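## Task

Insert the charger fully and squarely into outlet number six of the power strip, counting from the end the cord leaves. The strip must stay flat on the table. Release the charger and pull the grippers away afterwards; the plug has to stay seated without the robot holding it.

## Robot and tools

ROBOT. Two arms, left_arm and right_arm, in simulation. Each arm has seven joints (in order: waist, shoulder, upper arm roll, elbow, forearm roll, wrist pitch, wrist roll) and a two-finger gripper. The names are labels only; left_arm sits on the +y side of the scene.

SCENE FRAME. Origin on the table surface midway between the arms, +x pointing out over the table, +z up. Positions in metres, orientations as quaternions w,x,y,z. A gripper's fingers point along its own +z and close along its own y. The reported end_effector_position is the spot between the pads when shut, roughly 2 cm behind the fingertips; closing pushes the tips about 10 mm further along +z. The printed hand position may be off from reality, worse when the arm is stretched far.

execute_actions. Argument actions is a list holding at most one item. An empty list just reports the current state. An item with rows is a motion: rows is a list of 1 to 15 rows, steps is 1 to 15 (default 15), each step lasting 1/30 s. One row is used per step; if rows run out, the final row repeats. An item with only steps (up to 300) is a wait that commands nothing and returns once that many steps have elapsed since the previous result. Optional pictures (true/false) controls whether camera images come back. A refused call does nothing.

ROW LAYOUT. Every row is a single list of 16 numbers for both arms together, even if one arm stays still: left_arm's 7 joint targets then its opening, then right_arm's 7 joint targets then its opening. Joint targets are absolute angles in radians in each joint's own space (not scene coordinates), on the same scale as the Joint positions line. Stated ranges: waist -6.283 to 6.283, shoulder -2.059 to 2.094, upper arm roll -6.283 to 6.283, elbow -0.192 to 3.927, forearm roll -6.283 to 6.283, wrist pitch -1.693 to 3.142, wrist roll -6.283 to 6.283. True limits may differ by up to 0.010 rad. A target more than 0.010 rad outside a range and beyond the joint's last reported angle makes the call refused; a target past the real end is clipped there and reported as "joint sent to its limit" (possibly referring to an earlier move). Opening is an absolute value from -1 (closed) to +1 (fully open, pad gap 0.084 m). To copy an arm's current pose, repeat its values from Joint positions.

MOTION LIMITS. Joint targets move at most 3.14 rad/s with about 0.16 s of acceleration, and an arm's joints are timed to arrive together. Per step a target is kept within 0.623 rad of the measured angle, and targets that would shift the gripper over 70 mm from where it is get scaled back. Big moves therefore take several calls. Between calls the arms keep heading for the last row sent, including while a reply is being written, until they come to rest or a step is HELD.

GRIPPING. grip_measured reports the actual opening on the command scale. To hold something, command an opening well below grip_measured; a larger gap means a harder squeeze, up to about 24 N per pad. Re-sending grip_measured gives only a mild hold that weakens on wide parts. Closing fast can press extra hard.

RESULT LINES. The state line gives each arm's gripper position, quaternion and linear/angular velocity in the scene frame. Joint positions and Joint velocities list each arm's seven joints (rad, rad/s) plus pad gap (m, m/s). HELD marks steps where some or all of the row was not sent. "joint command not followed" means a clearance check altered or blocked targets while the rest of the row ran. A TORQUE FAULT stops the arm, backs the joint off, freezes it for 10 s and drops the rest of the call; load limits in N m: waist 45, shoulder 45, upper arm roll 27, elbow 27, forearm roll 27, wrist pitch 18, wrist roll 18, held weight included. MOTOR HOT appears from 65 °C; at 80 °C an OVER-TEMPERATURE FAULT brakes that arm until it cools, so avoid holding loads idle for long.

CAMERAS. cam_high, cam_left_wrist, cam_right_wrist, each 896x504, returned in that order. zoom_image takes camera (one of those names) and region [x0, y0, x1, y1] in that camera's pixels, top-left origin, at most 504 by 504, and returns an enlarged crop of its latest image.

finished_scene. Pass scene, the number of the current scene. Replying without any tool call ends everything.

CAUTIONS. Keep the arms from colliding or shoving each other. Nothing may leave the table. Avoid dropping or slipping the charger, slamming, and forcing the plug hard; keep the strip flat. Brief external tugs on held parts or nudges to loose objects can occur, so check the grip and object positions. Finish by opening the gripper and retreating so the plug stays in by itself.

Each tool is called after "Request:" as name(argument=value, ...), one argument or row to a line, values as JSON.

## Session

Request:
execute_actions(
  actions=[],
)

Scene clock: 0.00 s of 4500.00 s.
left_arm: end_effector_position=(+0.7782, +0.0053, +0.1582) grip_measured=+1.00 end_effector_quat_wxyz=(+0.527, -0.485, +0.528, -0.456) end_effector_velocity=(+0.000, +0.000, +0.000) end_effector_angular_velocity=(+0.000, -0.001, +0.000) | right_arm: end_effector_position=(+0.3288, -0.8750, +0.3643) grip_measured=+1.00 end_effector_quat_wxyz=(+0.211, +0.738, +0.607, -0.204) end_effector_velocity=(-0.000, +0.000, +0.001) end_effector_angular_velocity=(-0.001, -0.001, +0.000)
Joint positions: left_arm=[-0.468  0.977  0.261  1.845  2.361  0.704 -1.068  0.084] | right_arm=[-0.85   0.05   0.085  1.368 -0.486  0.9   -2.102  0.084]
Joint velocities: left_arm=[ 0.    -0.     0.    -0.     0.     0.001  0.    -0.   ] | right_arm=[-0.    -0.001  0.     0.     0.     0.    -0.001 -0.   ]
Motor temperatures (°C, as the motors report them): left_arm=[34 33 34 34 33 40 33] | right_arm=[34 32 35 31 34 41 40]

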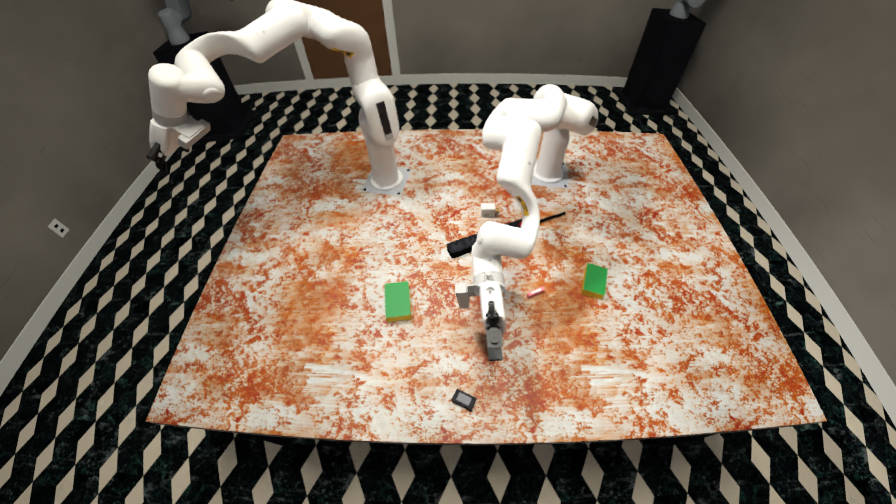

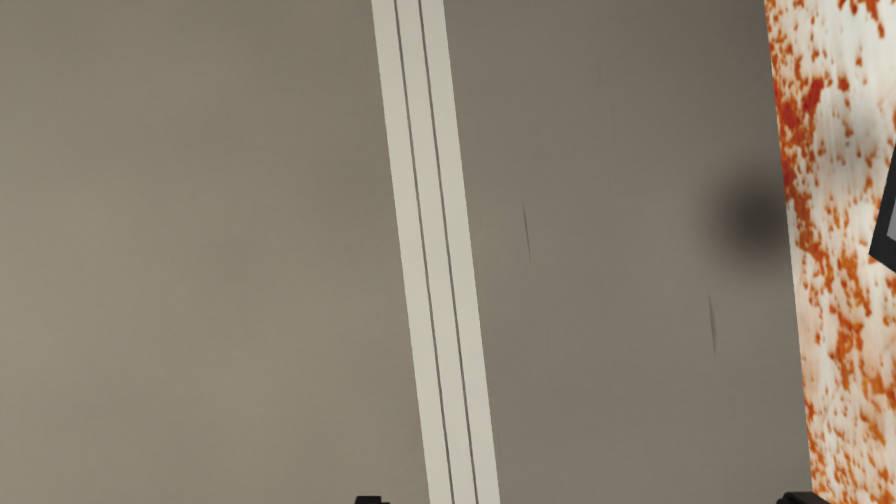

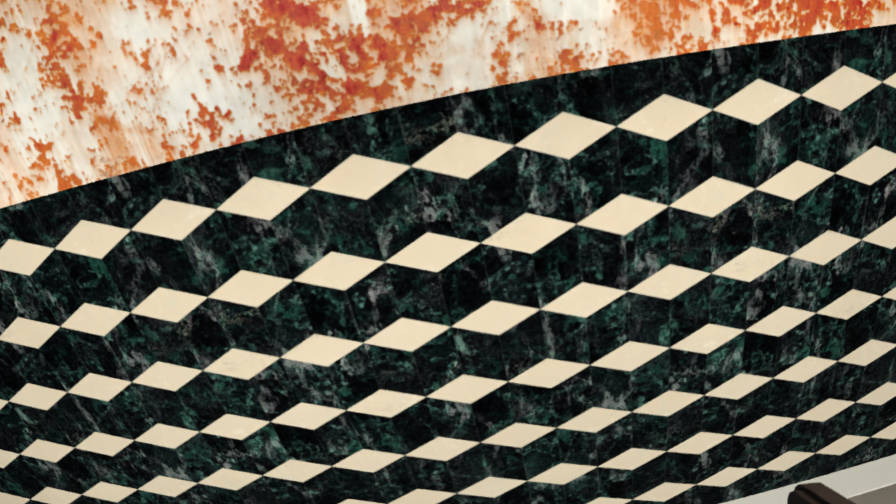

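Request:
execute_actions(
  actions=[
    {"rows":[[-0.65,-0.689,0,0.584,0,1.273,0,1,0,0,0,1.2,0,1.2,0,1]]},
  ],
  pictures=false,
)

Request:
execute_actions(
  actions=[
    {"steps":75},
  ],
)

Request:
zoom_image(
  camera="cam_high",
  region=[430,180,590,280],
)

Scene clock: 7.07 s of 4500.00 s.
left_arm: end_effector_position=(+0.6575, +0.0194, +0.2635) grip_measured=+1.00 end_effector_quat_wxyz=(+0.588, -0.560, +0.475, -0.340) end_effector_velocity=(-0.348, +0.168, +0.120) end_effector_angular_velocity=(+0.299, +0.658, +0.692) | right_arm: end_effector_position=(+0.4401, -0.7268, +0.3102) grip_measured=+1.00 end_effector_quat_wxyz=(+0.154, +0.804, +0.569, -0.078) end_effector_velocity=(+0.214, +0.369, -0.089) end_effector_angular_velocity=(+0.504, -0.227, -0.237)
Joint positions: left_arm=[-0.574  0.51   0.11   1.379  1.895  1.03  -0.601  0.084] | right_arm=[-0.531  0.029  0.05   1.296 -0.279  1.028 -1.781  0.084]
Joint velocities: left_arm=[-0.166 -1.149 -0.239 -1.136 -1.14   0.513  1.137  0.   ] | right_arm=[ 0.74  -0.04  -0.063 -0.13   0.383  0.235  0.784  0.   ]
Motor temperatures (°C, as the motors report them): left_arm=[34 34 34 36 33 40 33] | right_arm=[34 32 35 34 34 41 40]
Steps of this call (steps 1 to 90: nothing new was sent; then 3.57 s passed at rest; steps 91 to 105: all 15 steps of this action). Readings (joint positions):
91: left_arm=[-0.469 0.977 0.261 1.845 2.361 0.704 -1.067] | right_arm=[-0.850 0.050 0.085 1.368 -0.486 0.900 -2.102]
92: left_arm=[-0.469 0.973 0.259 1.839 2.356 0.709 -1.062] | right_arm=[-0.846 0.050 0.084 1.367 -0.482 0.902 -2.097]
94: left_arm=[-0.480 0.931 0.243 1.787 2.308 0.753 -1.014] | right_arm=[-0.809 0.046 0.071 1.357 -0.450 0.923 -2.054]
98: left_arm=[-0.524 0.777 0.181 1.647 2.161 0.875 -0.868] | right_arm=[-0.703 0.039 0.068 1.330 -0.377 0.967 -1.955]
105: the state above

Scene clock: 9.57 s of 4500.00 s.
left_arm: end_effector_position=(+0.1989, +0.0812, +0.2486) grip_measured=+1.00 end_effector_quat_wxyz=(-0.000, +0.923, -0.386, -0.000) end_effector_velocity=(+0.000, -0.000, +0.000) end_effector_angular_velocity=(-0.000, -0.000, +0.000) | right_arm: end_effector_position=(+0.5080, -0.4383, +0.2566) grip_measured=+1.00 end_effector_quat_wxyz=(-0.000, +0.996, -0.092, +0.000) end_effector_velocity=(+0.000, +0.001, +0.000) end_effector_angular_velocity=(-0.001, -0.000, +0.003)
Joint positions: left_arm=[-0.65  -0.689  0.     0.584  0.     1.273  0.     0.084] | right_arm=[-0.    -0.    -0.     1.2   -0.     1.2   -0.     0.084]
Joint velocities: left_arm=[-0.     0.     0.     0.001  0.     0.    -0.     0.   ] | right_arm=[ 0.002 -0.     0.001  0.    -0.001 -0.     0.    -0.   ]
Motor temperatures (°C, as the motors report them): left_arm=[34 34 34 37 33 40 33] | right_arm=[34 32 35 35 34 41 40]
Steps of this call (steps 1 to 60: the robot went on to your last target; steps 61 to 75: nothing new was sent). Readings (joint positions):
1: left_arm=[-0.579 0.472 0.103 1.342 1.857 1.047 -0.563] | right_arm=[-0.507 0.028 0.048 1.292 -0.266 1.036 -1.755]
2: left_arm=[-0.584 0.434 0.096 1.304 1.819 1.062 -0.526] | right_arm=[-0.482 0.026 0.045 1.288 -0.253 1.043 -1.727]
4: left_arm=[-0.592 0.360 0.084 1.230 1.745 1.089 -0.459] | right_arm=[-0.434 0.024 0.041 1.279 -0.228 1.059 -1.667]
8: left_arm=[-0.605 0.217 0.065 1.088 1.602 1.131 -0.353] | right_arm=[-0.339 0.018 0.032 1.262 -0.178 1.090 -1.531]
75: the state above
All arms were judged still, so your last target was given up. Only a new action makes them travel on or press farther. Fingers that are still opening or closing keep moving.

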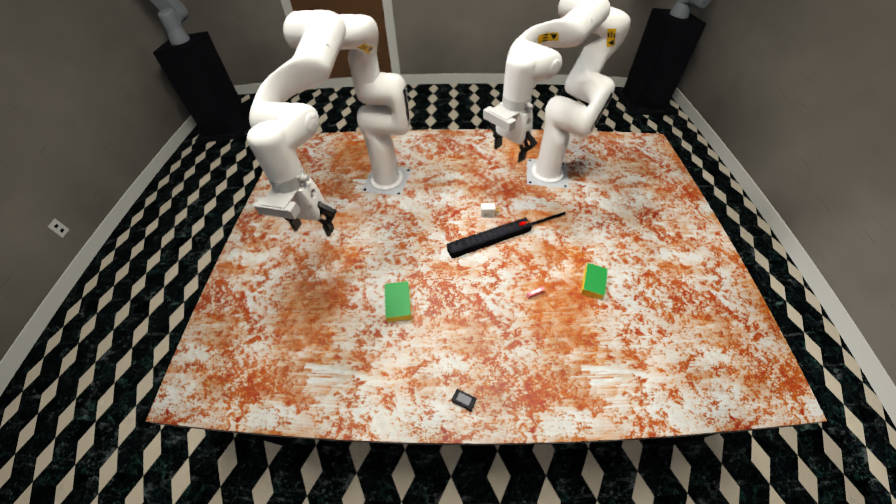

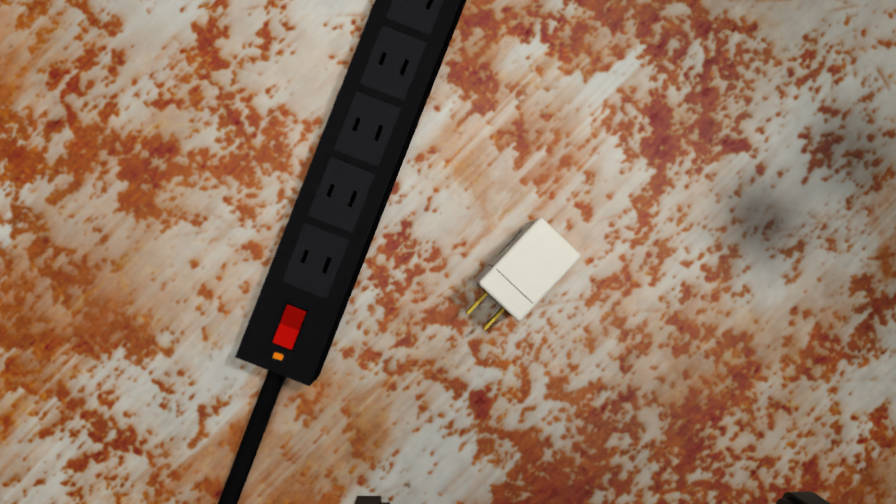

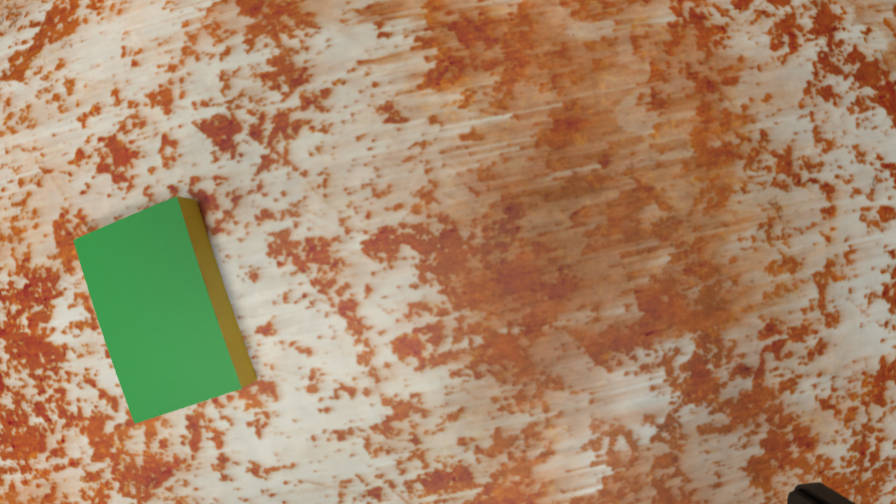

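Region (430, 180, 590, 280) of cam_high's 896x504 image, scaled by 3.150, with more detail than that image has; it fills the top 315 rows of this view, and the rest is white.

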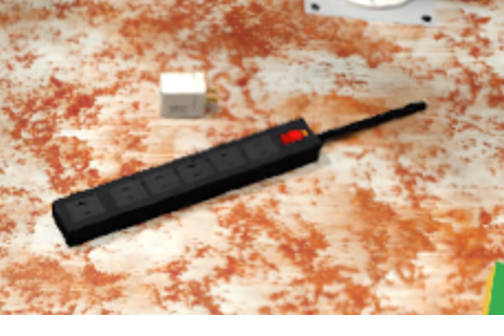

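Request:
execute_actions(
  actions=[
    {"rows":[[0.5,-0.187,0,0.508,0,0.695,0.63,1,1.302,0.027,0,0.779,0,0.752,-0.43,1]]},
  ],
  pictures=false,
)

Request:
execute_actions(
  actions=[
    {"steps":45},
  ],
)

Scene clock: 29.23 s of 4500.00 s.
left_arm: end_effector_position=(+0.3127, +0.1677, +0.1697) grip_measured=+1.00 end_effector_quat_wxyz=(+0.000, +0.940, -0.341, -0.001) end_effector_velocity=(+0.181, +0.319, -0.136) end_effector_angular_velocity=(-0.002, -0.002, +0.527) | right_arm: end_effector_position=(+0.4956, -0.2758, +0.1863) grip_measured=+1.00 end_effector_quat_wxyz=(-0.000, +0.984, +0.179, -0.001) end_effector_velocity=(-0.100, +0.375, -0.119) end_effector_angular_velocity=(+0.001, -0.001, +1.184)
Joint positions: left_arm=[-0.207 -0.411  0.     0.542  0.     0.954  0.347  0.084] | right_arm=[ 0.347  0.013  0.001  1.008  0.     0.996 -0.196  0.084]
Joint velocities: left_arm=[ 1.092  0.452  0.001 -0.065 -0.    -0.519  0.567  0.   ] | right_arm=[ 0.839  0.021 -0.002 -0.338 -0.    -0.36  -0.347 -0.   ]
Motor temperatures (°C, as the motors report them): left_arm=[34 33 34 39 33 41 33] | right_arm=[34 33 35 38 34 42 40]
Steps of this call (steps 1 to 90: nothing new was sent; then 16.17 s passed at rest; steps 91 to 105: all 15 steps of this action). Readings (joint positions):
91: left_arm=[-0.650 -0.689 -0.000 0.584 -0.000 1.273 0.000] | right_arm=[0.000 0.000 -0.000 1.200 -0.000 1.200 -0.000]
92: left_arm=[-0.645 -0.686 -0.001 0.584 -0.000 1.268 0.006] | right_arm=[0.004 -0.000 -0.001 1.197 -0.000 1.196 -0.004]
94: left_arm=[-0.600 -0.651 -0.004 0.581 -0.000 1.223 0.054] | right_arm=[0.043 -0.000 -0.008 1.172 -0.001 1.164 -0.034]
98: left_arm=[-0.456 -0.541 0.000 0.561 0.000 1.104 0.183] | right_arm=[0.156 0.007 0.002 1.099 0.000 1.094 -0.102]
105: the state above

Scene clock: 30.73 s of 4500.00 s.
left_arm: end_effector_position=(+0.3316, +0.4041, +0.0997) grip_measured=+1.00 end_effector_quat_wxyz=(-0.000, +0.991, -0.136, +0.000) end_effector_velocity=(-0.000, +0.000, -0.000) end_effector_angular_velocity=(-0.000, -0.000, +0.000) | right_arm: end_effector_position=(+0.2278, +0.0326, +0.1099) grip_measured=+1.00 end_effector_quat_wxyz=(-0.000, +0.716, +0.698, +0.000) end_effector_velocity=(-0.004, +0.001, -0.001) end_effector_angular_velocity=(-0.002, +0.001, +0.010)
Joint positions: left_arm=[ 0.5   -0.187 -0.     0.508  0.     0.695  0.63   0.084] | right_arm=[ 1.301  0.027 -0.001  0.779 -0.     0.752 -0.43   0.084]
Joint velocities: left_arm=[ 0.  0. -0.  0. -0. -0. -0.  0.] | right_arm=[ 0.005  0.001  0.004 -0.001 -0.    -0.    -0.001  0.   ]
Motor temperatures (°C, as the motors report them): left_arm=[34 33 34 39 33 41 33] | right_arm=[34 33 35 38 34 42 40]
Steps of this call (steps 1 to 45: the robot went on to your last target). Readings (joint positions):
1: left_arm=[-0.171 -0.397 0.000 0.540 0.000 0.938 0.365] | right_arm=[0.375 0.013 0.001 0.997 0.000 0.984 -0.207]
2: left_arm=[-0.134 -0.383 0.000 0.538 0.000 0.922 0.382] | right_arm=[0.404 0.014 0.001 0.986 0.000 0.973 -0.218]
4: left_arm=[-0.060 -0.358 0.000 0.534 0.000 0.893 0.414] | right_arm=[0.461 0.015 0.001 0.966 0.000 0.952 -0.238]
8: left_arm=[0.088 -0.313 0.000 0.527 0.000 0.841 0.471] | right_arm=[0.577 0.017 0.001 0.932 0.000 0.915 -0.274]
45: the state above

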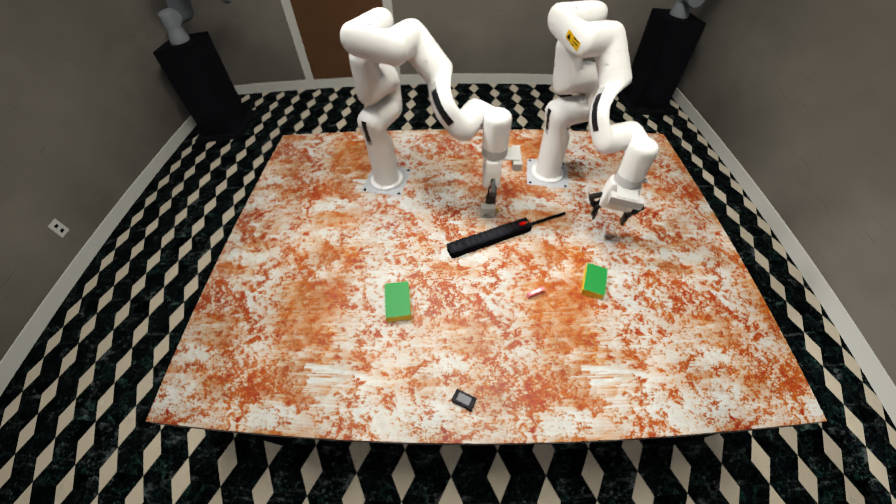

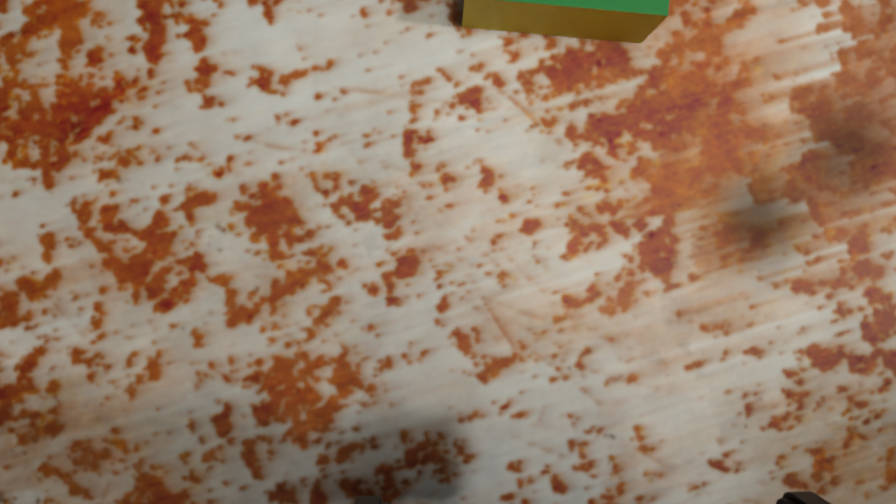

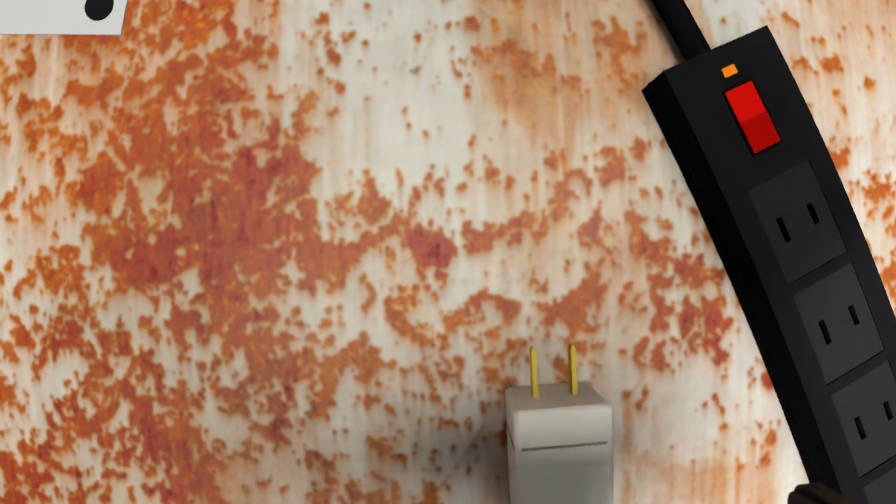

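Request:
execute_actions(
  actions=[
    {"rows":[[0.5,-0.187,0,0.508,0,0.695,0.63,1,1.302,0.219,0,0.734,0,0.515,-0.46,0.5]]},
  ],
)

Request:
execute_actions(
  actions=[
    {"rows":[[0.5,-0.187,0,0.508,0,0.695,0.63,1,1.302,0.219,0,0.734,0,0.515,-0.46,-0.8]]},
  ],
  pictures=false,
)

Request:
execute_actions(
  actions=[
    {"rows":[[0.5,-0.187,0,0.508,0,0.695,0.63,1,1.302,0.027,0,0.779,0,0.752,-0.46,-0.8]]},
  ],
  pictures=false,
)

Request:
execute_actions(
  actions=[
    {"rows":[[-0.371,-0.187,0,0.508,0,0.695,0.63,1,-0.3,0.22,0,0.963,0,0.743,0,-0.8]]},
  ],
  pictures=false,
)

Request:
execute_actions(
  actions=[
    {"steps":55},
  ],
)

Scene clock: 40.80 s of 4500.00 s.
left_arm: end_effector_position=(+0.3316, +0.4041, +0.0997) grip_measured=+1.00 end_effector_quat_wxyz=(-0.000, +0.991, -0.135, -0.000) end_effector_velocity=(-0.000, -0.000, -0.000) end_effector_angular_velocity=(-0.000, +0.001, +0.000) | right_arm: end_effector_position=(+0.2279, +0.0341, +0.0318) grip_measured=+0.49 end_effector_quat_wxyz=(-0.001, +0.705, +0.709, +0.001) end_effector_velocity=(+0.001, +0.001, -0.003) end_effector_angular_velocity=(+0.008, -0.004, +0.002)
Joint positions: left_arm=[ 0.5   -0.187 -0.     0.508  0.     0.695  0.63   0.084] | right_arm=[ 1.302  0.217 -0.     0.736  0.     0.516 -0.46   0.065]
Joint velocities: left_arm=[ 0. -0. -0. -0. -0.  0.  0.  0.] | right_arm=[-0.001  0.008  0.    -0.004  0.    -0.022 -0.003 -0.   ]
Motor temperatures (°C, as the motors report them): left_arm=[34 33 34 39 33 41 33] | right_arm=[34 33 35 37 34 42 40]
Steps of this call (steps 1 to 15: the robot went on to your last target; steps 16 to 90: nothing new was sent; then 6.57 s passed at rest; steps 91 to 105: all 15 steps of this action). Readings (joint positions):
91: left_arm=[0.500 -0.187 0.000 0.508 -0.000 0.695 0.630] | right_arm=[1.302 0.027 -0.000 0.779 -0.000 0.752 -0.430]
92: left_arm=[0.500 -0.187 0.000 0.508 0.000 0.695 0.630] | right_arm=[1.302 0.030 -0.000 0.779 0.000 0.746 -0.431]
94: left_arm=[0.500 -0.187 0.000 0.508 -0.000 0.695 0.630] | right_arm=[1.302 0.066 -0.000 0.774 0.000 0.695 -0.437]
98: left_arm=[0.500 -0.187 0.000 0.508 -0.000 0.695 0.630] | right_arm=[1.302 0.190 0.000 0.736 -0.000 0.559 -0.455]
105: the state above

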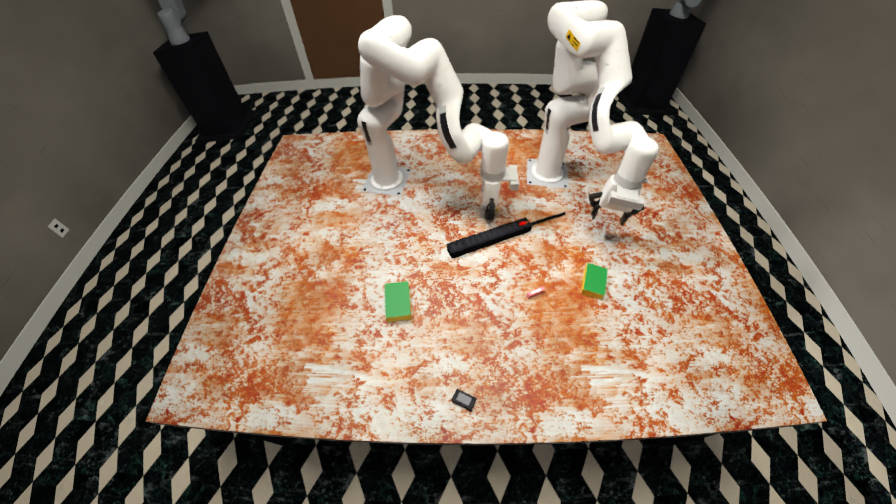

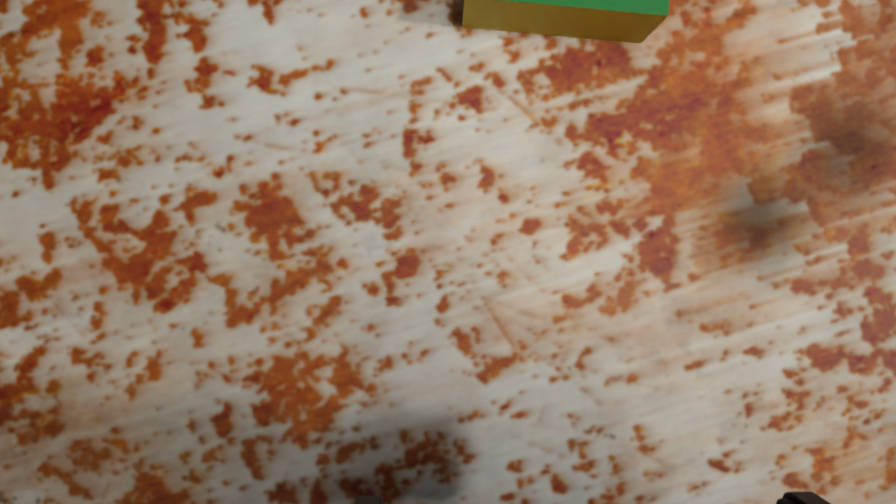

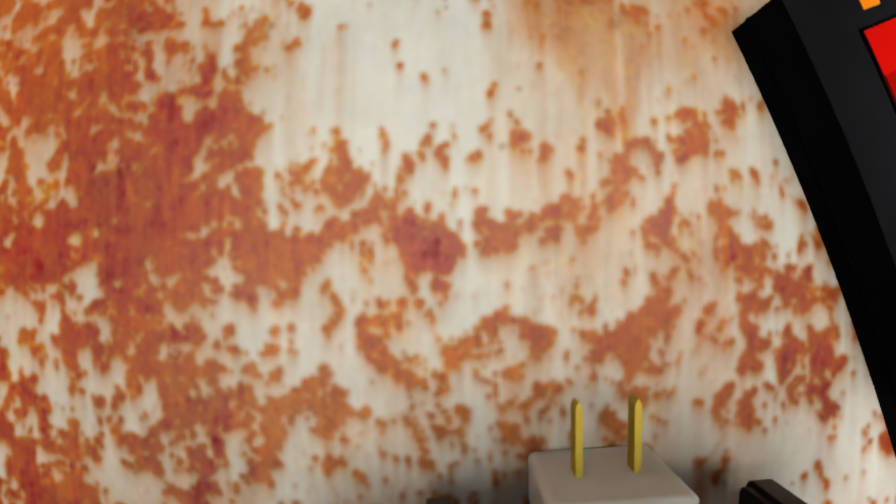

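Scene clock: 41.30 s of 4500.00 s.
left_arm: end_effector_position=(+0.3316, +0.4041, +0.0997) grip_measured=+1.00 end_effector_quat_wxyz=(-0.000, +0.991, -0.135, -0.000) end_effector_velocity=(-0.000, +0.000, -0.000) end_effector_angular_velocity=(-0.000, -0.000, +0.001) | right_arm: end_effector_position=(+0.2275, +0.0333, +0.0306) grip_measured=-0.33 end_effector_quat_wxyz=(-0.000, +0.705, +0.709, +0.001) end_effector_velocity=(+0.000, +0.000, +0.000) end_effector_angular_velocity=(+0.000, +0.000, -0.002)
Joint positions: left_arm=[ 0.5   -0.187  0.     0.508  0.     0.695  0.63   0.084] | right_arm=[ 1.302  0.218 -0.     0.735 -0.     0.515 -0.46   0.03 ]
Joint velocities: left_arm=[-0. -0.  0. -0. -0. -0. -0.  0.] | right_arm=[ 0.     0.    -0.     0.001  0.     0.     0.001  0.   ]
Motor temperatures (°C, as the motors report them): left_arm=[34 33 34 39 33 41 33] | right_arm=[34 33 35 37 34 42 40]
Steps of this call (steps 1 to 15: all 15 steps of this action). Readings (joint positions):
1: left_arm=[0.500 -0.187 -0.000 0.508 -0.000 0.695 0.630] | right_arm=[1.302 0.217 -0.000 0.736 0.000 0.516 -0.460]
2: left_arm=[0.500 -0.187 0.000 0.508 -0.000 0.695 0.630] | right_arm=[1.302 0.217 -0.000 0.735 0.000 0.516 -0.460]
4: left_arm=[0.500 -0.187 -0.000 0.508 0.000 0.695 0.630] | right_arm=[1.302 0.218 -0.000 0.735 0.000 0.515 -0.460]
8: left_arm=[0.500 -0.187 0.000 0.508 -0.000 0.695 0.630] | right_arm=[1.302 0.218 -0.000 0.735 -0.000 0.515 -0.460]
15: the state above

Scene clock: 41.80 s of 4500.00 s.
left_arm: end_effector_position=(+0.3316, +0.4041, +0.0997) grip_measured=+1.00 end_effector_quat_wxyz=(-0.000, +0.991, -0.135, -0.000) end_effector_velocity=(-0.000, +0.000, -0.000) end_effector_angular_velocity=(-0.000, -0.000, +0.000) | right_arm: end_effector_position=(+0.2267, +0.0317, +0.1078) grip_measured=-0.33 end_effector_quat_wxyz=(+0.001, +0.705, +0.710, -0.002) end_effector_velocity=(+0.001, +0.001, +0.006) end_effector_angular_velocity=(-0.001, +0.001, -0.000)
Joint positions: left_arm=[ 0.5   -0.187  0.     0.508 -0.     0.695  0.63   0.084] | right_arm=[ 1.302  0.029  0.     0.776 -0.     0.751 -0.46   0.03 ]
Joint velocities: left_arm=[ 0.    -0.001  0.    -0.001 -0.    -0.     0.    -0.   ] | right_arm=[-0.    -0.009 -0.001  0.01  -0.     0.021 -0.001 -0.   ]
Motor temperatures (°C, as the motors report them): left_arm=[34 33 34 39 33 41 33] | right_arm=[34 33 35 37 34 42 40]
Steps of this call (steps 1 to 15: all 15 steps of this action). Readings (joint positions):
1: left_arm=[0.500 -0.187 -0.000 0.508 -0.000 0.695 0.630] | right_arm=[1.302 0.218 -0.000 0.735 -0.000 0.515 -0.460]
2: left_arm=[0.500 -0.187 0.000 0.508 0.000 0.695 0.630] | right_arm=[1.302 0.215 -0.000 0.735 0.000 0.521 -0.460]
4: left_arm=[0.500 -0.187 0.000 0.508 -0.000 0.695 0.630] | right_arm=[1.302 0.180 0.000 0.738 -0.000 0.572 -0.460]
8: left_arm=[0.500 -0.187 -0.000 0.508 -0.000 0.695 0.630] | right_arm=[1.302 0.056 -0.000 0.777 0.000 0.708 -0.460]
15: the state above

Scene clock: 42.30 s of 4500.00 s.
left_arm: end_effector_position=(+0.3518, +0.2410, +0.0998) grip_measured=+1.00 end_effector_quat_wxyz=(-0.000, +0.932, -0.363, +0.000) end_effector_velocity=(-0.045, -0.389, -0.001) end_effector_angular_velocity=(-0.000, +0.002, -1.112) | right_arm: end_effector_position=(+0.3781, -0.0489, +0.1002) grip_measured=-0.33 end_effector_quat_wxyz=(+0.000, +0.887, +0.462, -0.001) end_effector_velocity=(+0.299, -0.271, -0.014) end_effector_angular_velocity=(+0.002, -0.003, -1.250)
Joint positions: left_arm=[ 0.029 -0.187 -0.001  0.508  0.     0.695  0.63   0.084] | right_arm=[ 0.915  0.125 -0.001  0.87  -0.     0.747 -0.232  0.03 ]
Joint velocities: left_arm=[-1.114 -0.     0.002 -0.002 -0.     0.    -0.    -0.   ] | right_arm=[-0.886  0.149  0.001  0.147  0.    -0.006  0.365 -0.   ]
Motor temperatures (°C, as the motors report them): left_arm=[34 33 34 39 33 41 33] | right_arm=[34 33 35 37 34 42 40]
Steps of this call (steps 1 to 15: all 15 steps of this action). Readings (joint positions):
1: left_arm=[0.500 -0.187 0.000 0.508 -0.000 0.695 0.630] | right_arm=[1.302 0.029 0.000 0.777 -0.000 0.751 -0.460]
2: left_arm=[0.495 -0.187 0.001 0.508 -0.000 0.695 0.630] | right_arm=[1.298 0.031 0.001 0.779 -0.000 0.751 -0.456]
4: left_arm=[0.449 -0.187 0.006 0.508 -0.000 0.695 0.630] | right_arm=[1.256 0.046 0.008 0.792 0.000 0.751 -0.421]
8: left_arm=[0.289 -0.187 -0.001 0.509 0.000 0.695 0.630] | right_arm=[1.123 0.082 -0.002 0.828 -0.000 0.749 -0.336]
15: the state above

Scene clock: 44.13 s of 4500.00 s.
left_arm: end_effector_position=(+0.3086, +0.1081, +0.0997) grip_measured=+1.00 end_effector_quat_wxyz=(-0.000, +0.841, -0.541, -0.000) end_effector_velocity=(+0.001, -0.000, +0.001) end_effector_angular_velocity=(-0.001, -0.002, -0.000) | right_arm: end_effector_position=(+0.4653, -0.5740, +0.0902) grip_measured=-0.33 end_effector_quat_wxyz=(-0.000, +0.971, -0.239, +0.000) end_effector_velocity=(-0.001, -0.004, +0.001) end_effector_angular_velocity=(-0.001, -0.001, -0.009)
Joint positions: left_arm=[-0.371 -0.187  0.     0.508  0.     0.695  0.63   0.084] | right_arm=[-0.299  0.22   0.     0.963  0.     0.743 -0.     0.03 ]
Joint velocities: left_arm=[-0.    -0.    -0.     0.001  0.    -0.001 -0.     0.   ] | right_arm=[-0.005  0.    -0.004  0.002  0.    -0.    -0.001 -0.   ]
Motor temperatures (°C, as the motors report them): left_arm=[34 33 34 39 33 41 33] | right_arm=[34 33 35 37 34 42 40]
Steps of this call (steps 1 to 55: the robot went on to your last target). Readings (joint positions):
1: left_arm=[-0.008 -0.187 -0.001 0.508 0.000 0.695 0.630] | right_arm=[0.886 0.130 -0.001 0.875 -0.000 0.747 -0.220]
2: left_arm=[-0.045 -0.187 -0.001 0.508 0.000 0.695 0.630] | right_arm=[0.856 0.135 -0.001 0.879 -0.000 0.747 -0.209]
4: left_arm=[-0.120 -0.187 -0.001 0.508 0.000 0.695 0.630] | right_arm=[0.797 0.143 -0.001 0.887 -0.000 0.746 -0.188]
8: left_arm=[-0.268 -0.187 -0.001 0.508 0.000 0.695 0.630] | right_arm=[0.680 0.157 -0.001 0.902 -0.000 0.746 -0.153]
55: the state above

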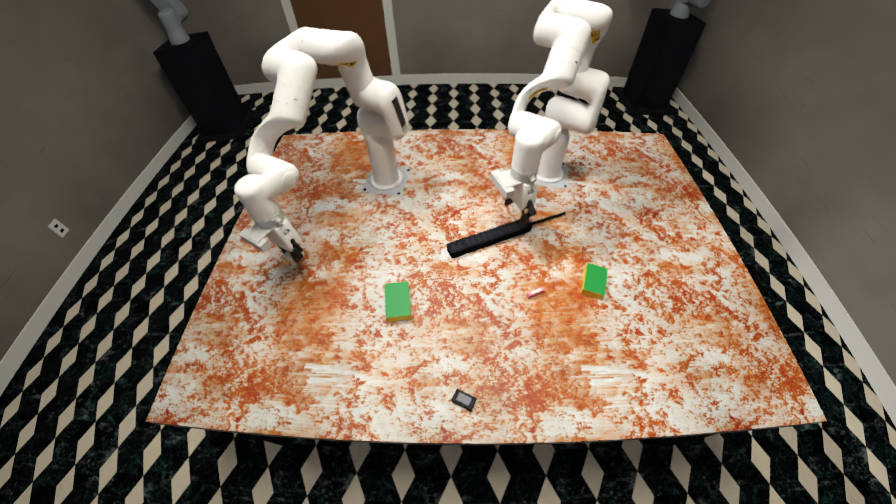

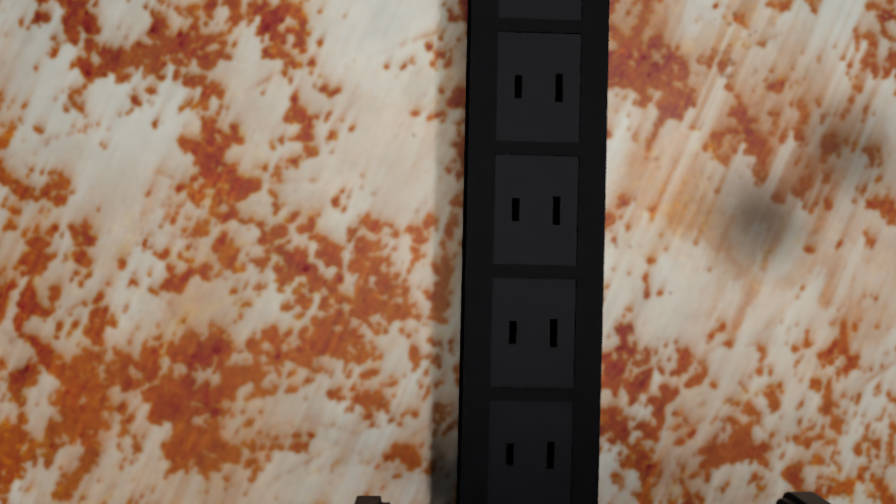

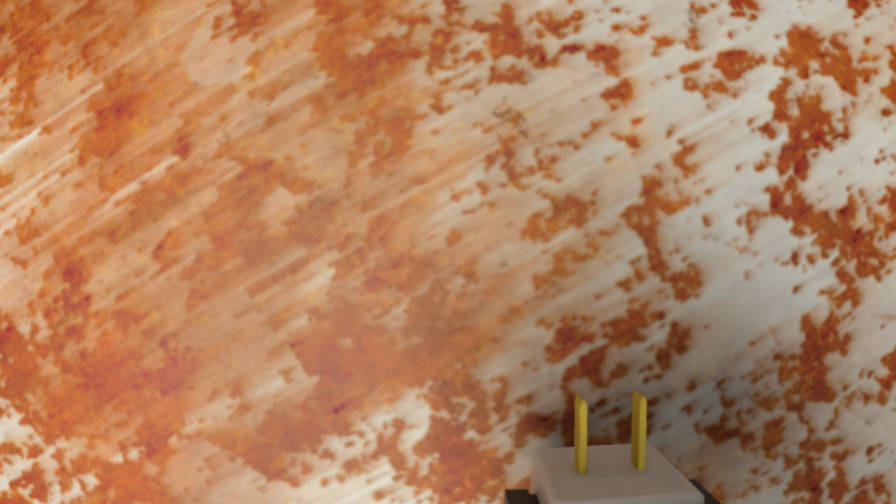

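Request:
execute_actions(
  actions=[
    {"rows":[[-0.365,0.037,0,0.465,0,0.428,0.65,1,-0.3,0.388,0,0.997,0,0.609,0,-0.8]]},
  ],
  pictures=false,
)

Request:
execute_actions(
  actions=[
    {"rows":[[-0.365,0.037,0,0.465,0,0.428,0.65,-0.8,-0.3,0.388,0,0.997,0,0.609,0,0.6]]},
  ],
  pictures=false,
)

Request:
execute_actions(
  actions=[
    {"rows":[[-0.27,0,0,0.43,0,0.43,0.95,-1,-0.3,0.26,0,0.68,0,0,0,0.6]]},
  ],
  pictures=false,
)

Request:
execute_actions(
  actions=[
    {"rows":[[-0.175,-0.034,0,0.39,0,0.424,1.25,-1,-0.3,0.4,0,0.55,0,-0.55,0,0.6]]},
  ],
  pictures=false,
)

Request:
execute_actions(
  actions=[
    {"rows":[[-0.08,-0.068,0,0.35,0,0.418,1.55,-1,-0.3,0.518,0,0.476,0,-0.827,0,0.6]]},
  ],
  pictures=false,
)

Request:
execute_actions(
  actions=[
    {"rows":[[0.014,-0.097,0,0.308,0,0.405,1.86,-1,-0.3,0.518,0,0.476,0,-0.827,0,0.6]]},
  ],
)

Scene clock: 60.20 s of 4500.00 s.
left_arm: end_effector_position=(+0.3105, +0.1094, +0.0281) grip_measured=+1.00 end_effector_quat_wxyz=(-0.000, +0.837, -0.547, +0.001) end_effector_velocity=(+0.002, -0.001, -0.002) end_effector_angular_velocity=(-0.006, -0.012, -0.002) | right_arm: end_effector_position=(+0.4785, -0.5817, +0.0309) grip_measured=-0.33 end_effector_quat_wxyz=(+0.000, +0.971, -0.240, +0.000) end_effector_velocity=(-0.001, +0.000, -0.004) end_effector_angular_velocity=(+0.002, +0.003, -0.001)
Joint positions: left_arm=[-0.365  0.035 -0.     0.467  0.     0.43   0.65   0.084] | right_arm=[-0.3    0.387 -0.     0.997  0.     0.61   0.     0.03 ]
Joint velocities: left_arm=[ 0.     0.009 -0.    -0.003  0.    -0.025  0.002 -0.   ] | right_arm=[-0.001  0.008  0.001 -0.002 -0.    -0.007  0.     0.   ]
Motor temperatures (°C, as the motors report them): left_arm=[34 33 34 39 33 41 33] | right_arm=[34 33 35 37 34 42 40]
Steps of this call (steps 1 to 15: the robot went on to your last target; steps 16 to 90: nothing new was sent; then 12.57 s passed at rest; steps 91 to 105: all 15 steps of this action). Readings (joint positions):
91: left_arm=[-0.371 -0.187 -0.000 0.508 -0.000 0.695 0.630] | right_arm=[-0.300 0.220 -0.000 0.963 -0.000 0.743 -0.000]
92: left_arm=[-0.371 -0.184 -0.000 0.508 -0.000 0.689 0.630] | right_arm=[-0.300 0.224 -0.000 0.964 -0.000 0.738 -0.000]
94: left_arm=[-0.370 -0.146 -0.000 0.503 0.000 0.638 0.634] | right_arm=[-0.300 0.267 -0.000 0.978 0.000 0.700 -0.000]
98: left_arm=[-0.366 0.003 0.000 0.468 -0.000 0.477 0.646] | right_arm=[-0.300 0.374 0.000 0.987 -0.000 0.627 0.000]
105: the state above

Scene clock: 60.70 s of 4500.00 s.
left_arm: end_effector_position=(+0.3099, +0.1097, +0.0273) grip_measured=-0.03 end_effector_quat_wxyz=(-0.000, +0.837, -0.547, +0.000) end_effector_velocity=(+0.001, -0.001, +0.000) end_effector_angular_velocity=(-0.001, -0.002, -0.000) | right_arm: end_effector_position=(+0.4783, -0.5815, +0.0303) grip_measured=+0.59 end_effector_quat_wxyz=(+0.000, +0.971, -0.240, +0.000) end_effector_velocity=(+0.000, +0.000, -0.000) end_effector_angular_velocity=(+0.001, +0.000, -0.000)
Joint positions: left_arm=[-0.365  0.036 -0.     0.465  0.     0.428  0.65   0.043] | right_arm=[-0.3    0.388 -0.     0.997  0.     0.609  0.     0.069]
Joint velocities: left_arm=[ 0.     0.001 -0.     0.002  0.    -0.001  0.     0.   ] | right_arm=[ 0.     0.     0.    -0.     0.001 -0.     0.     0.   ]
Motor temperatures (°C, as the motors report them): left_arm=[34 33 34 39 33 41 33] | right_arm=[34 33 35 37 34 42 40]
Steps of this call (steps 1 to 15: all 15 steps of this action). Readings (joint positions):
1: left_arm=[-0.365 0.035 -0.000 0.466 0.000 0.429 0.650] | right_arm=[-0.300 0.387 -0.000 0.997 0.000 0.609 0.000]
2: left_arm=[-0.365 0.035 -0.000 0.466 0.000 0.429 0.650] | right_arm=[-0.300 0.387 -0.000 0.997 0.000 0.609 0.000]
4: left_arm=[-0.365 0.036 -0.000 0.466 0.000 0.428 0.650] | right_arm=[-0.300 0.387 0.000 0.997 0.000 0.609 0.000]
8: left_arm=[-0.365 0.036 -0.000 0.465 0.000 0.428 0.650] | right_arm=[-0.300 0.388 -0.000 0.997 0.000 0.609 0.000]
15: the state above

Scene clock: 61.20 s of 4500.00 s.
left_arm: end_effector_position=(+0.3149, +0.1436, +0.0294) grip_measured=-0.03 end_effector_quat_wxyz=(+0.000, +0.777, -0.629, -0.000) end_effector_velocity=(+0.001, +0.001, +0.001) end_effector_angular_velocity=(-0.001, -0.002, -0.025) | right_arm: end_effector_position=(+0.4902, -0.5878, +0.0561) grip_measured=+0.59 end_effector_quat_wxyz=(+0.049, +0.950, -0.235, +0.199) end_effector_velocity=(+0.014, -0.007, +0.023) end_effector_angular_velocity=(-0.064, -0.121, +0.000)
Joint positions: left_arm=[-0.271  0.    -0.     0.43   0.     0.43   0.948  0.043] | right_arm=[-0.3    0.262  0.     0.685 -0.     0.011 -0.     0.069]
Joint velocities: left_arm=[ 0.005 -0.003 -0.002 -0.001 -0.    -0.001  0.028  0.   ] | right_arm=[-0.001 -0.026  0.001 -0.043  0.    -0.154 -0.001 -0.   ]
Motor temperatures (°C, as the motors report them): left_arm=[34 33 34 39 33 41 33] | right_arm=[34 33 35 37 34 42 40]
Steps of this call (steps 1 to 15: all 15 steps of this action). Readings (joint positions):
1: left_arm=[-0.365 0.036 -0.000 0.465 -0.000 0.428 0.650] | right_arm=[-0.300 0.388 0.000 0.997 -0.000 0.609 0.000]
2: left_arm=[-0.364 0.036 -0.000 0.465 -0.000 0.428 0.656] | right_arm=[-0.300 0.387 0.000 0.995 -0.000 0.603 0.000]
4: left_arm=[-0.349 0.031 -0.002 0.459 0.000 0.428 0.707] | right_arm=[-0.300 0.377 0.000 0.970 0.000 0.552 0.000]
8: left_arm=[-0.287 0.007 0.002 0.435 -0.000 0.430 0.890] | right_arm=[-0.300 0.315 0.000 0.816 0.000 0.262 0.000]
15: the state above

Scene clock: 61.70 s of 4500.00 s.
left_arm: end_effector_position=(+0.3156, +0.1775, +0.0299) grip_measured=-0.03 end_effector_quat_wxyz=(-0.000, +0.709, -0.705, +0.000) end_effector_velocity=(-0.000, +0.002, -0.000) end_effector_angular_velocity=(+0.000, -0.000, -0.024) | right_arm: end_effector_position=(+0.4922, -0.5889, +0.0459) grip_measured=+0.59 end_effector_quat_wxyz=(+0.082, +0.913, -0.226, +0.331) end_effector_velocity=(+0.014, -0.009, +0.023) end_effector_angular_velocity=(-0.054, -0.100, -0.002)
Joint positions: left_arm=[-0.176 -0.034 -0.     0.39   0.     0.424  1.248  0.043] | right_arm=[-0.3    0.398 -0.     0.552  0.    -0.542  0.     0.069]
Joint velocities: left_arm=[ 0.006 -0.001 -0.001 -0.002  0.    -0.001  0.029 -0.   ] | right_arm=[-0.002  0.009 -0.001  0.004  0.    -0.119 -0.001  0.   ]
Motor temperatures (°C, as the motors report them): left_arm=[34 33 34 39 33 41 33] | right_arm=[34 33 35 37 34 42 40]
Steps of this call (steps 1 to 15: all 15 steps of this action). Readings (joint positions):
1: left_arm=[-0.271 0.000 -0.000 0.430 0.000 0.430 0.949] | right_arm=[-0.300 0.261 0.000 0.684 -0.000 0.007 0.000]
2: left_arm=[-0.269 -0.000 -0.001 0.430 0.000 0.430 0.955] | right_arm=[-0.300 0.263 0.000 0.683 0.000 -0.002 0.000]
4: left_arm=[-0.254 -0.006 -0.002 0.423 0.000 0.428 1.006] | right_arm=[-0.300 0.276 -0.000 0.672 0.000 -0.055 0.000]
8: left_arm=[-0.193 -0.028 0.002 0.397 -0.000 0.425 1.190] | right_arm=[-0.300 0.350 0.000 0.600 0.000 -0.336 0.000]
15: the state above

Scene clock: 62.20 s of 4500.00 s.
left_arm: end_effector_position=(+0.3126, +0.2103, +0.0299) grip_measured=-0.03 end_effector_quat_wxyz=(-0.000, +0.633, -0.774, +0.000) end_effector_velocity=(-0.001, +0.002, -0.000) end_effector_angular_velocity=(+0.000, +0.000, -0.024) | right_arm: end_effector_position=(+0.4704, -0.5774, +0.0267) grip_measured=+0.59 end_effector_quat_wxyz=(+0.092, +0.897, -0.222, +0.372) end_effector_velocity=(-0.001, +0.001, +0.001) end_effector_angular_velocity=(-0.006, -0.010, +0.000)
Joint positions: left_arm=[-0.081 -0.068 -0.     0.351  0.     0.418  1.548  0.043] | right_arm=[-0.3    0.517 -0.     0.478  0.    -0.825  0.     0.069]
Joint velocities: left_arm=[ 0.006 -0.002 -0.002 -0.004  0.    -0.001  0.029  0.   ] | right_arm=[ 0.     0.007 -0.    -0.006  0.    -0.025 -0.001  0.   ]
Motor temperatures (°C, as the motors report them): left_arm=[34 33 34 39 33 41 33] | right_arm=[34 33 35 37 34 42 40]
Steps of this call (steps 1 to 15: all 15 steps of this action). Readings (joint positions):
1: left_arm=[-0.176 -0.034 -0.000 0.390 0.000 0.424 1.249] | right_arm=[-0.300 0.399 -0.000 0.552 0.000 -0.545 0.000]
2: left_arm=[-0.174 -0.034 -0.001 0.390 0.000 0.424 1.255] | right_arm=[-0.300 0.400 -0.000 0.551 0.000 -0.553 0.000]
4: left_arm=[-0.159 -0.040 -0.002 0.384 0.000 0.423 1.306] | right_arm=[-0.300 0.420 -0.000 0.540 0.000 -0.606 0.000]
8: left_arm=[-0.098 -0.062 0.002 0.357 -0.000 0.419 1.490] | right_arm=[-0.300 0.499 0.000 0.486 -0.000 -0.775 -0.000]
15: the state above

Scene clock: 62.70 s of 4500.00 s.
left_arm: end_effector_position=(+0.3057, +0.2414, +0.0281) grip_measured=-0.03 end_effector_quat_wxyz=(+0.000, -0.546, +0.838, -0.000) end_effector_velocity=(-0.001, +0.001, -0.000) end_effector_angular_velocity=(+0.000, -0.000, -0.026) | right_arm: end_effector_position=(+0.4697, -0.5770, +0.0260) grip_measured=+0.59 end_effector_quat_wxyz=(+0.092, +0.897, -0.222, +0.371) end_effector_velocity=(-0.000, +0.000, -0.000) end_effector_angular_velocity=(+0.001, +0.001, -0.001)
Joint positions: left_arm=[ 0.013 -0.097 -0.     0.309  0.     0.405  1.858  0.043] | right_arm=[-0.3    0.518 -0.     0.476  0.    -0.827  0.     0.069]
Joint velocities: left_arm=[ 0.006 -0.002 -0.002 -0.003 -0.    -0.001  0.031 -0.   ] | right_arm=[ 0.001  0.    -0.    -0.001  0.    -0.     0.001  0.   ]
Motor temperatures (°C, as the motors report them): left_arm=[34 33 34 39 33 41 33] | right_arm=[34 33 35 37 34 42 40]
Steps of this call (steps 1 to 15: all 15 steps of this action). Readings (joint positions):
1: left_arm=[-0.081 -0.068 -0.000 0.350 0.000 0.418 1.549] | right_arm=[-0.300 0.517 -0.000 0.477 0.000 -0.826 0.000]
2: left_arm=[-0.079 -0.068 -0.001 0.350 0.000 0.418 1.555] | right_arm=[-0.300 0.517 -0.000 0.477 0.000 -0.826 0.000]
4: left_arm=[-0.065 -0.073 -0.002 0.344 0.000 0.415 1.606] | right_arm=[-0.300 0.517 -0.000 0.477 0.000 -0.827 0.000]
8: left_arm=[-0.004 -0.091 0.001 0.316 -0.000 0.408 1.796] | right_arm=[-0.300 0.518 -0.000 0.476 0.000 -0.827 0.000]
15: the state above

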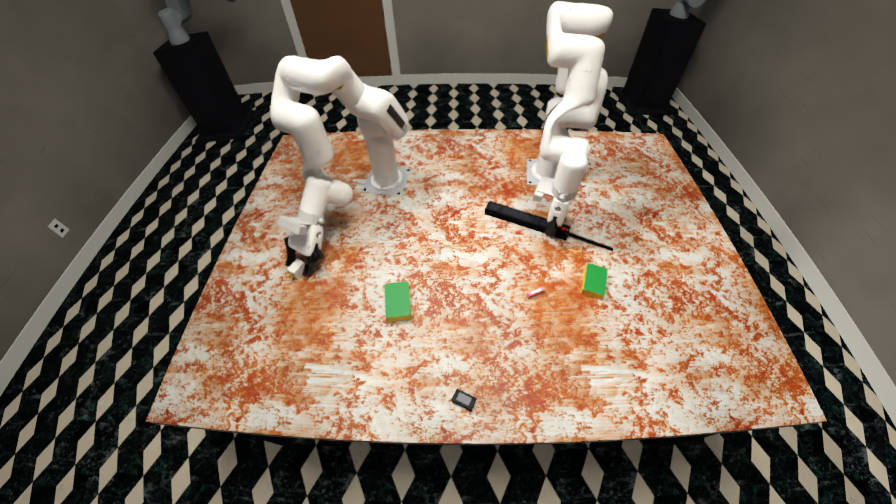

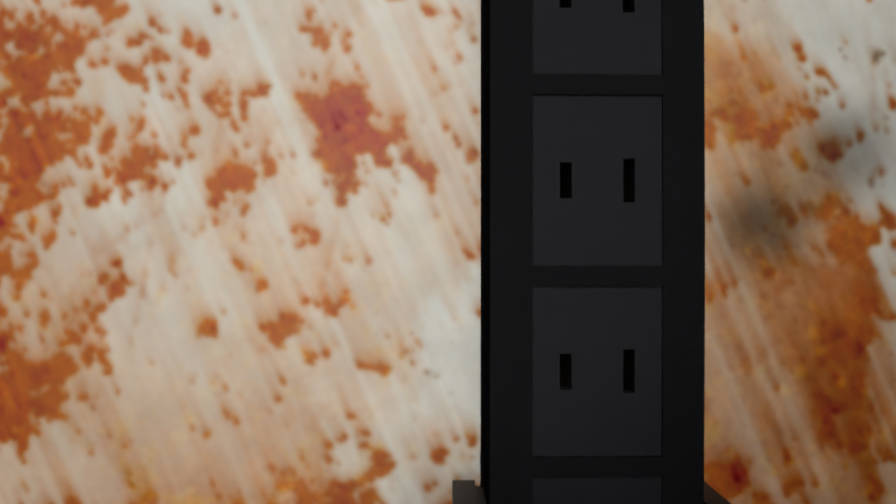

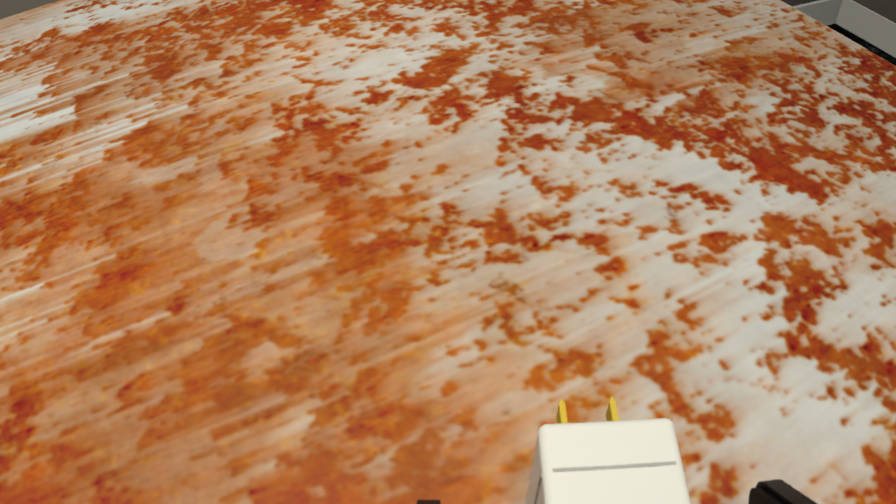

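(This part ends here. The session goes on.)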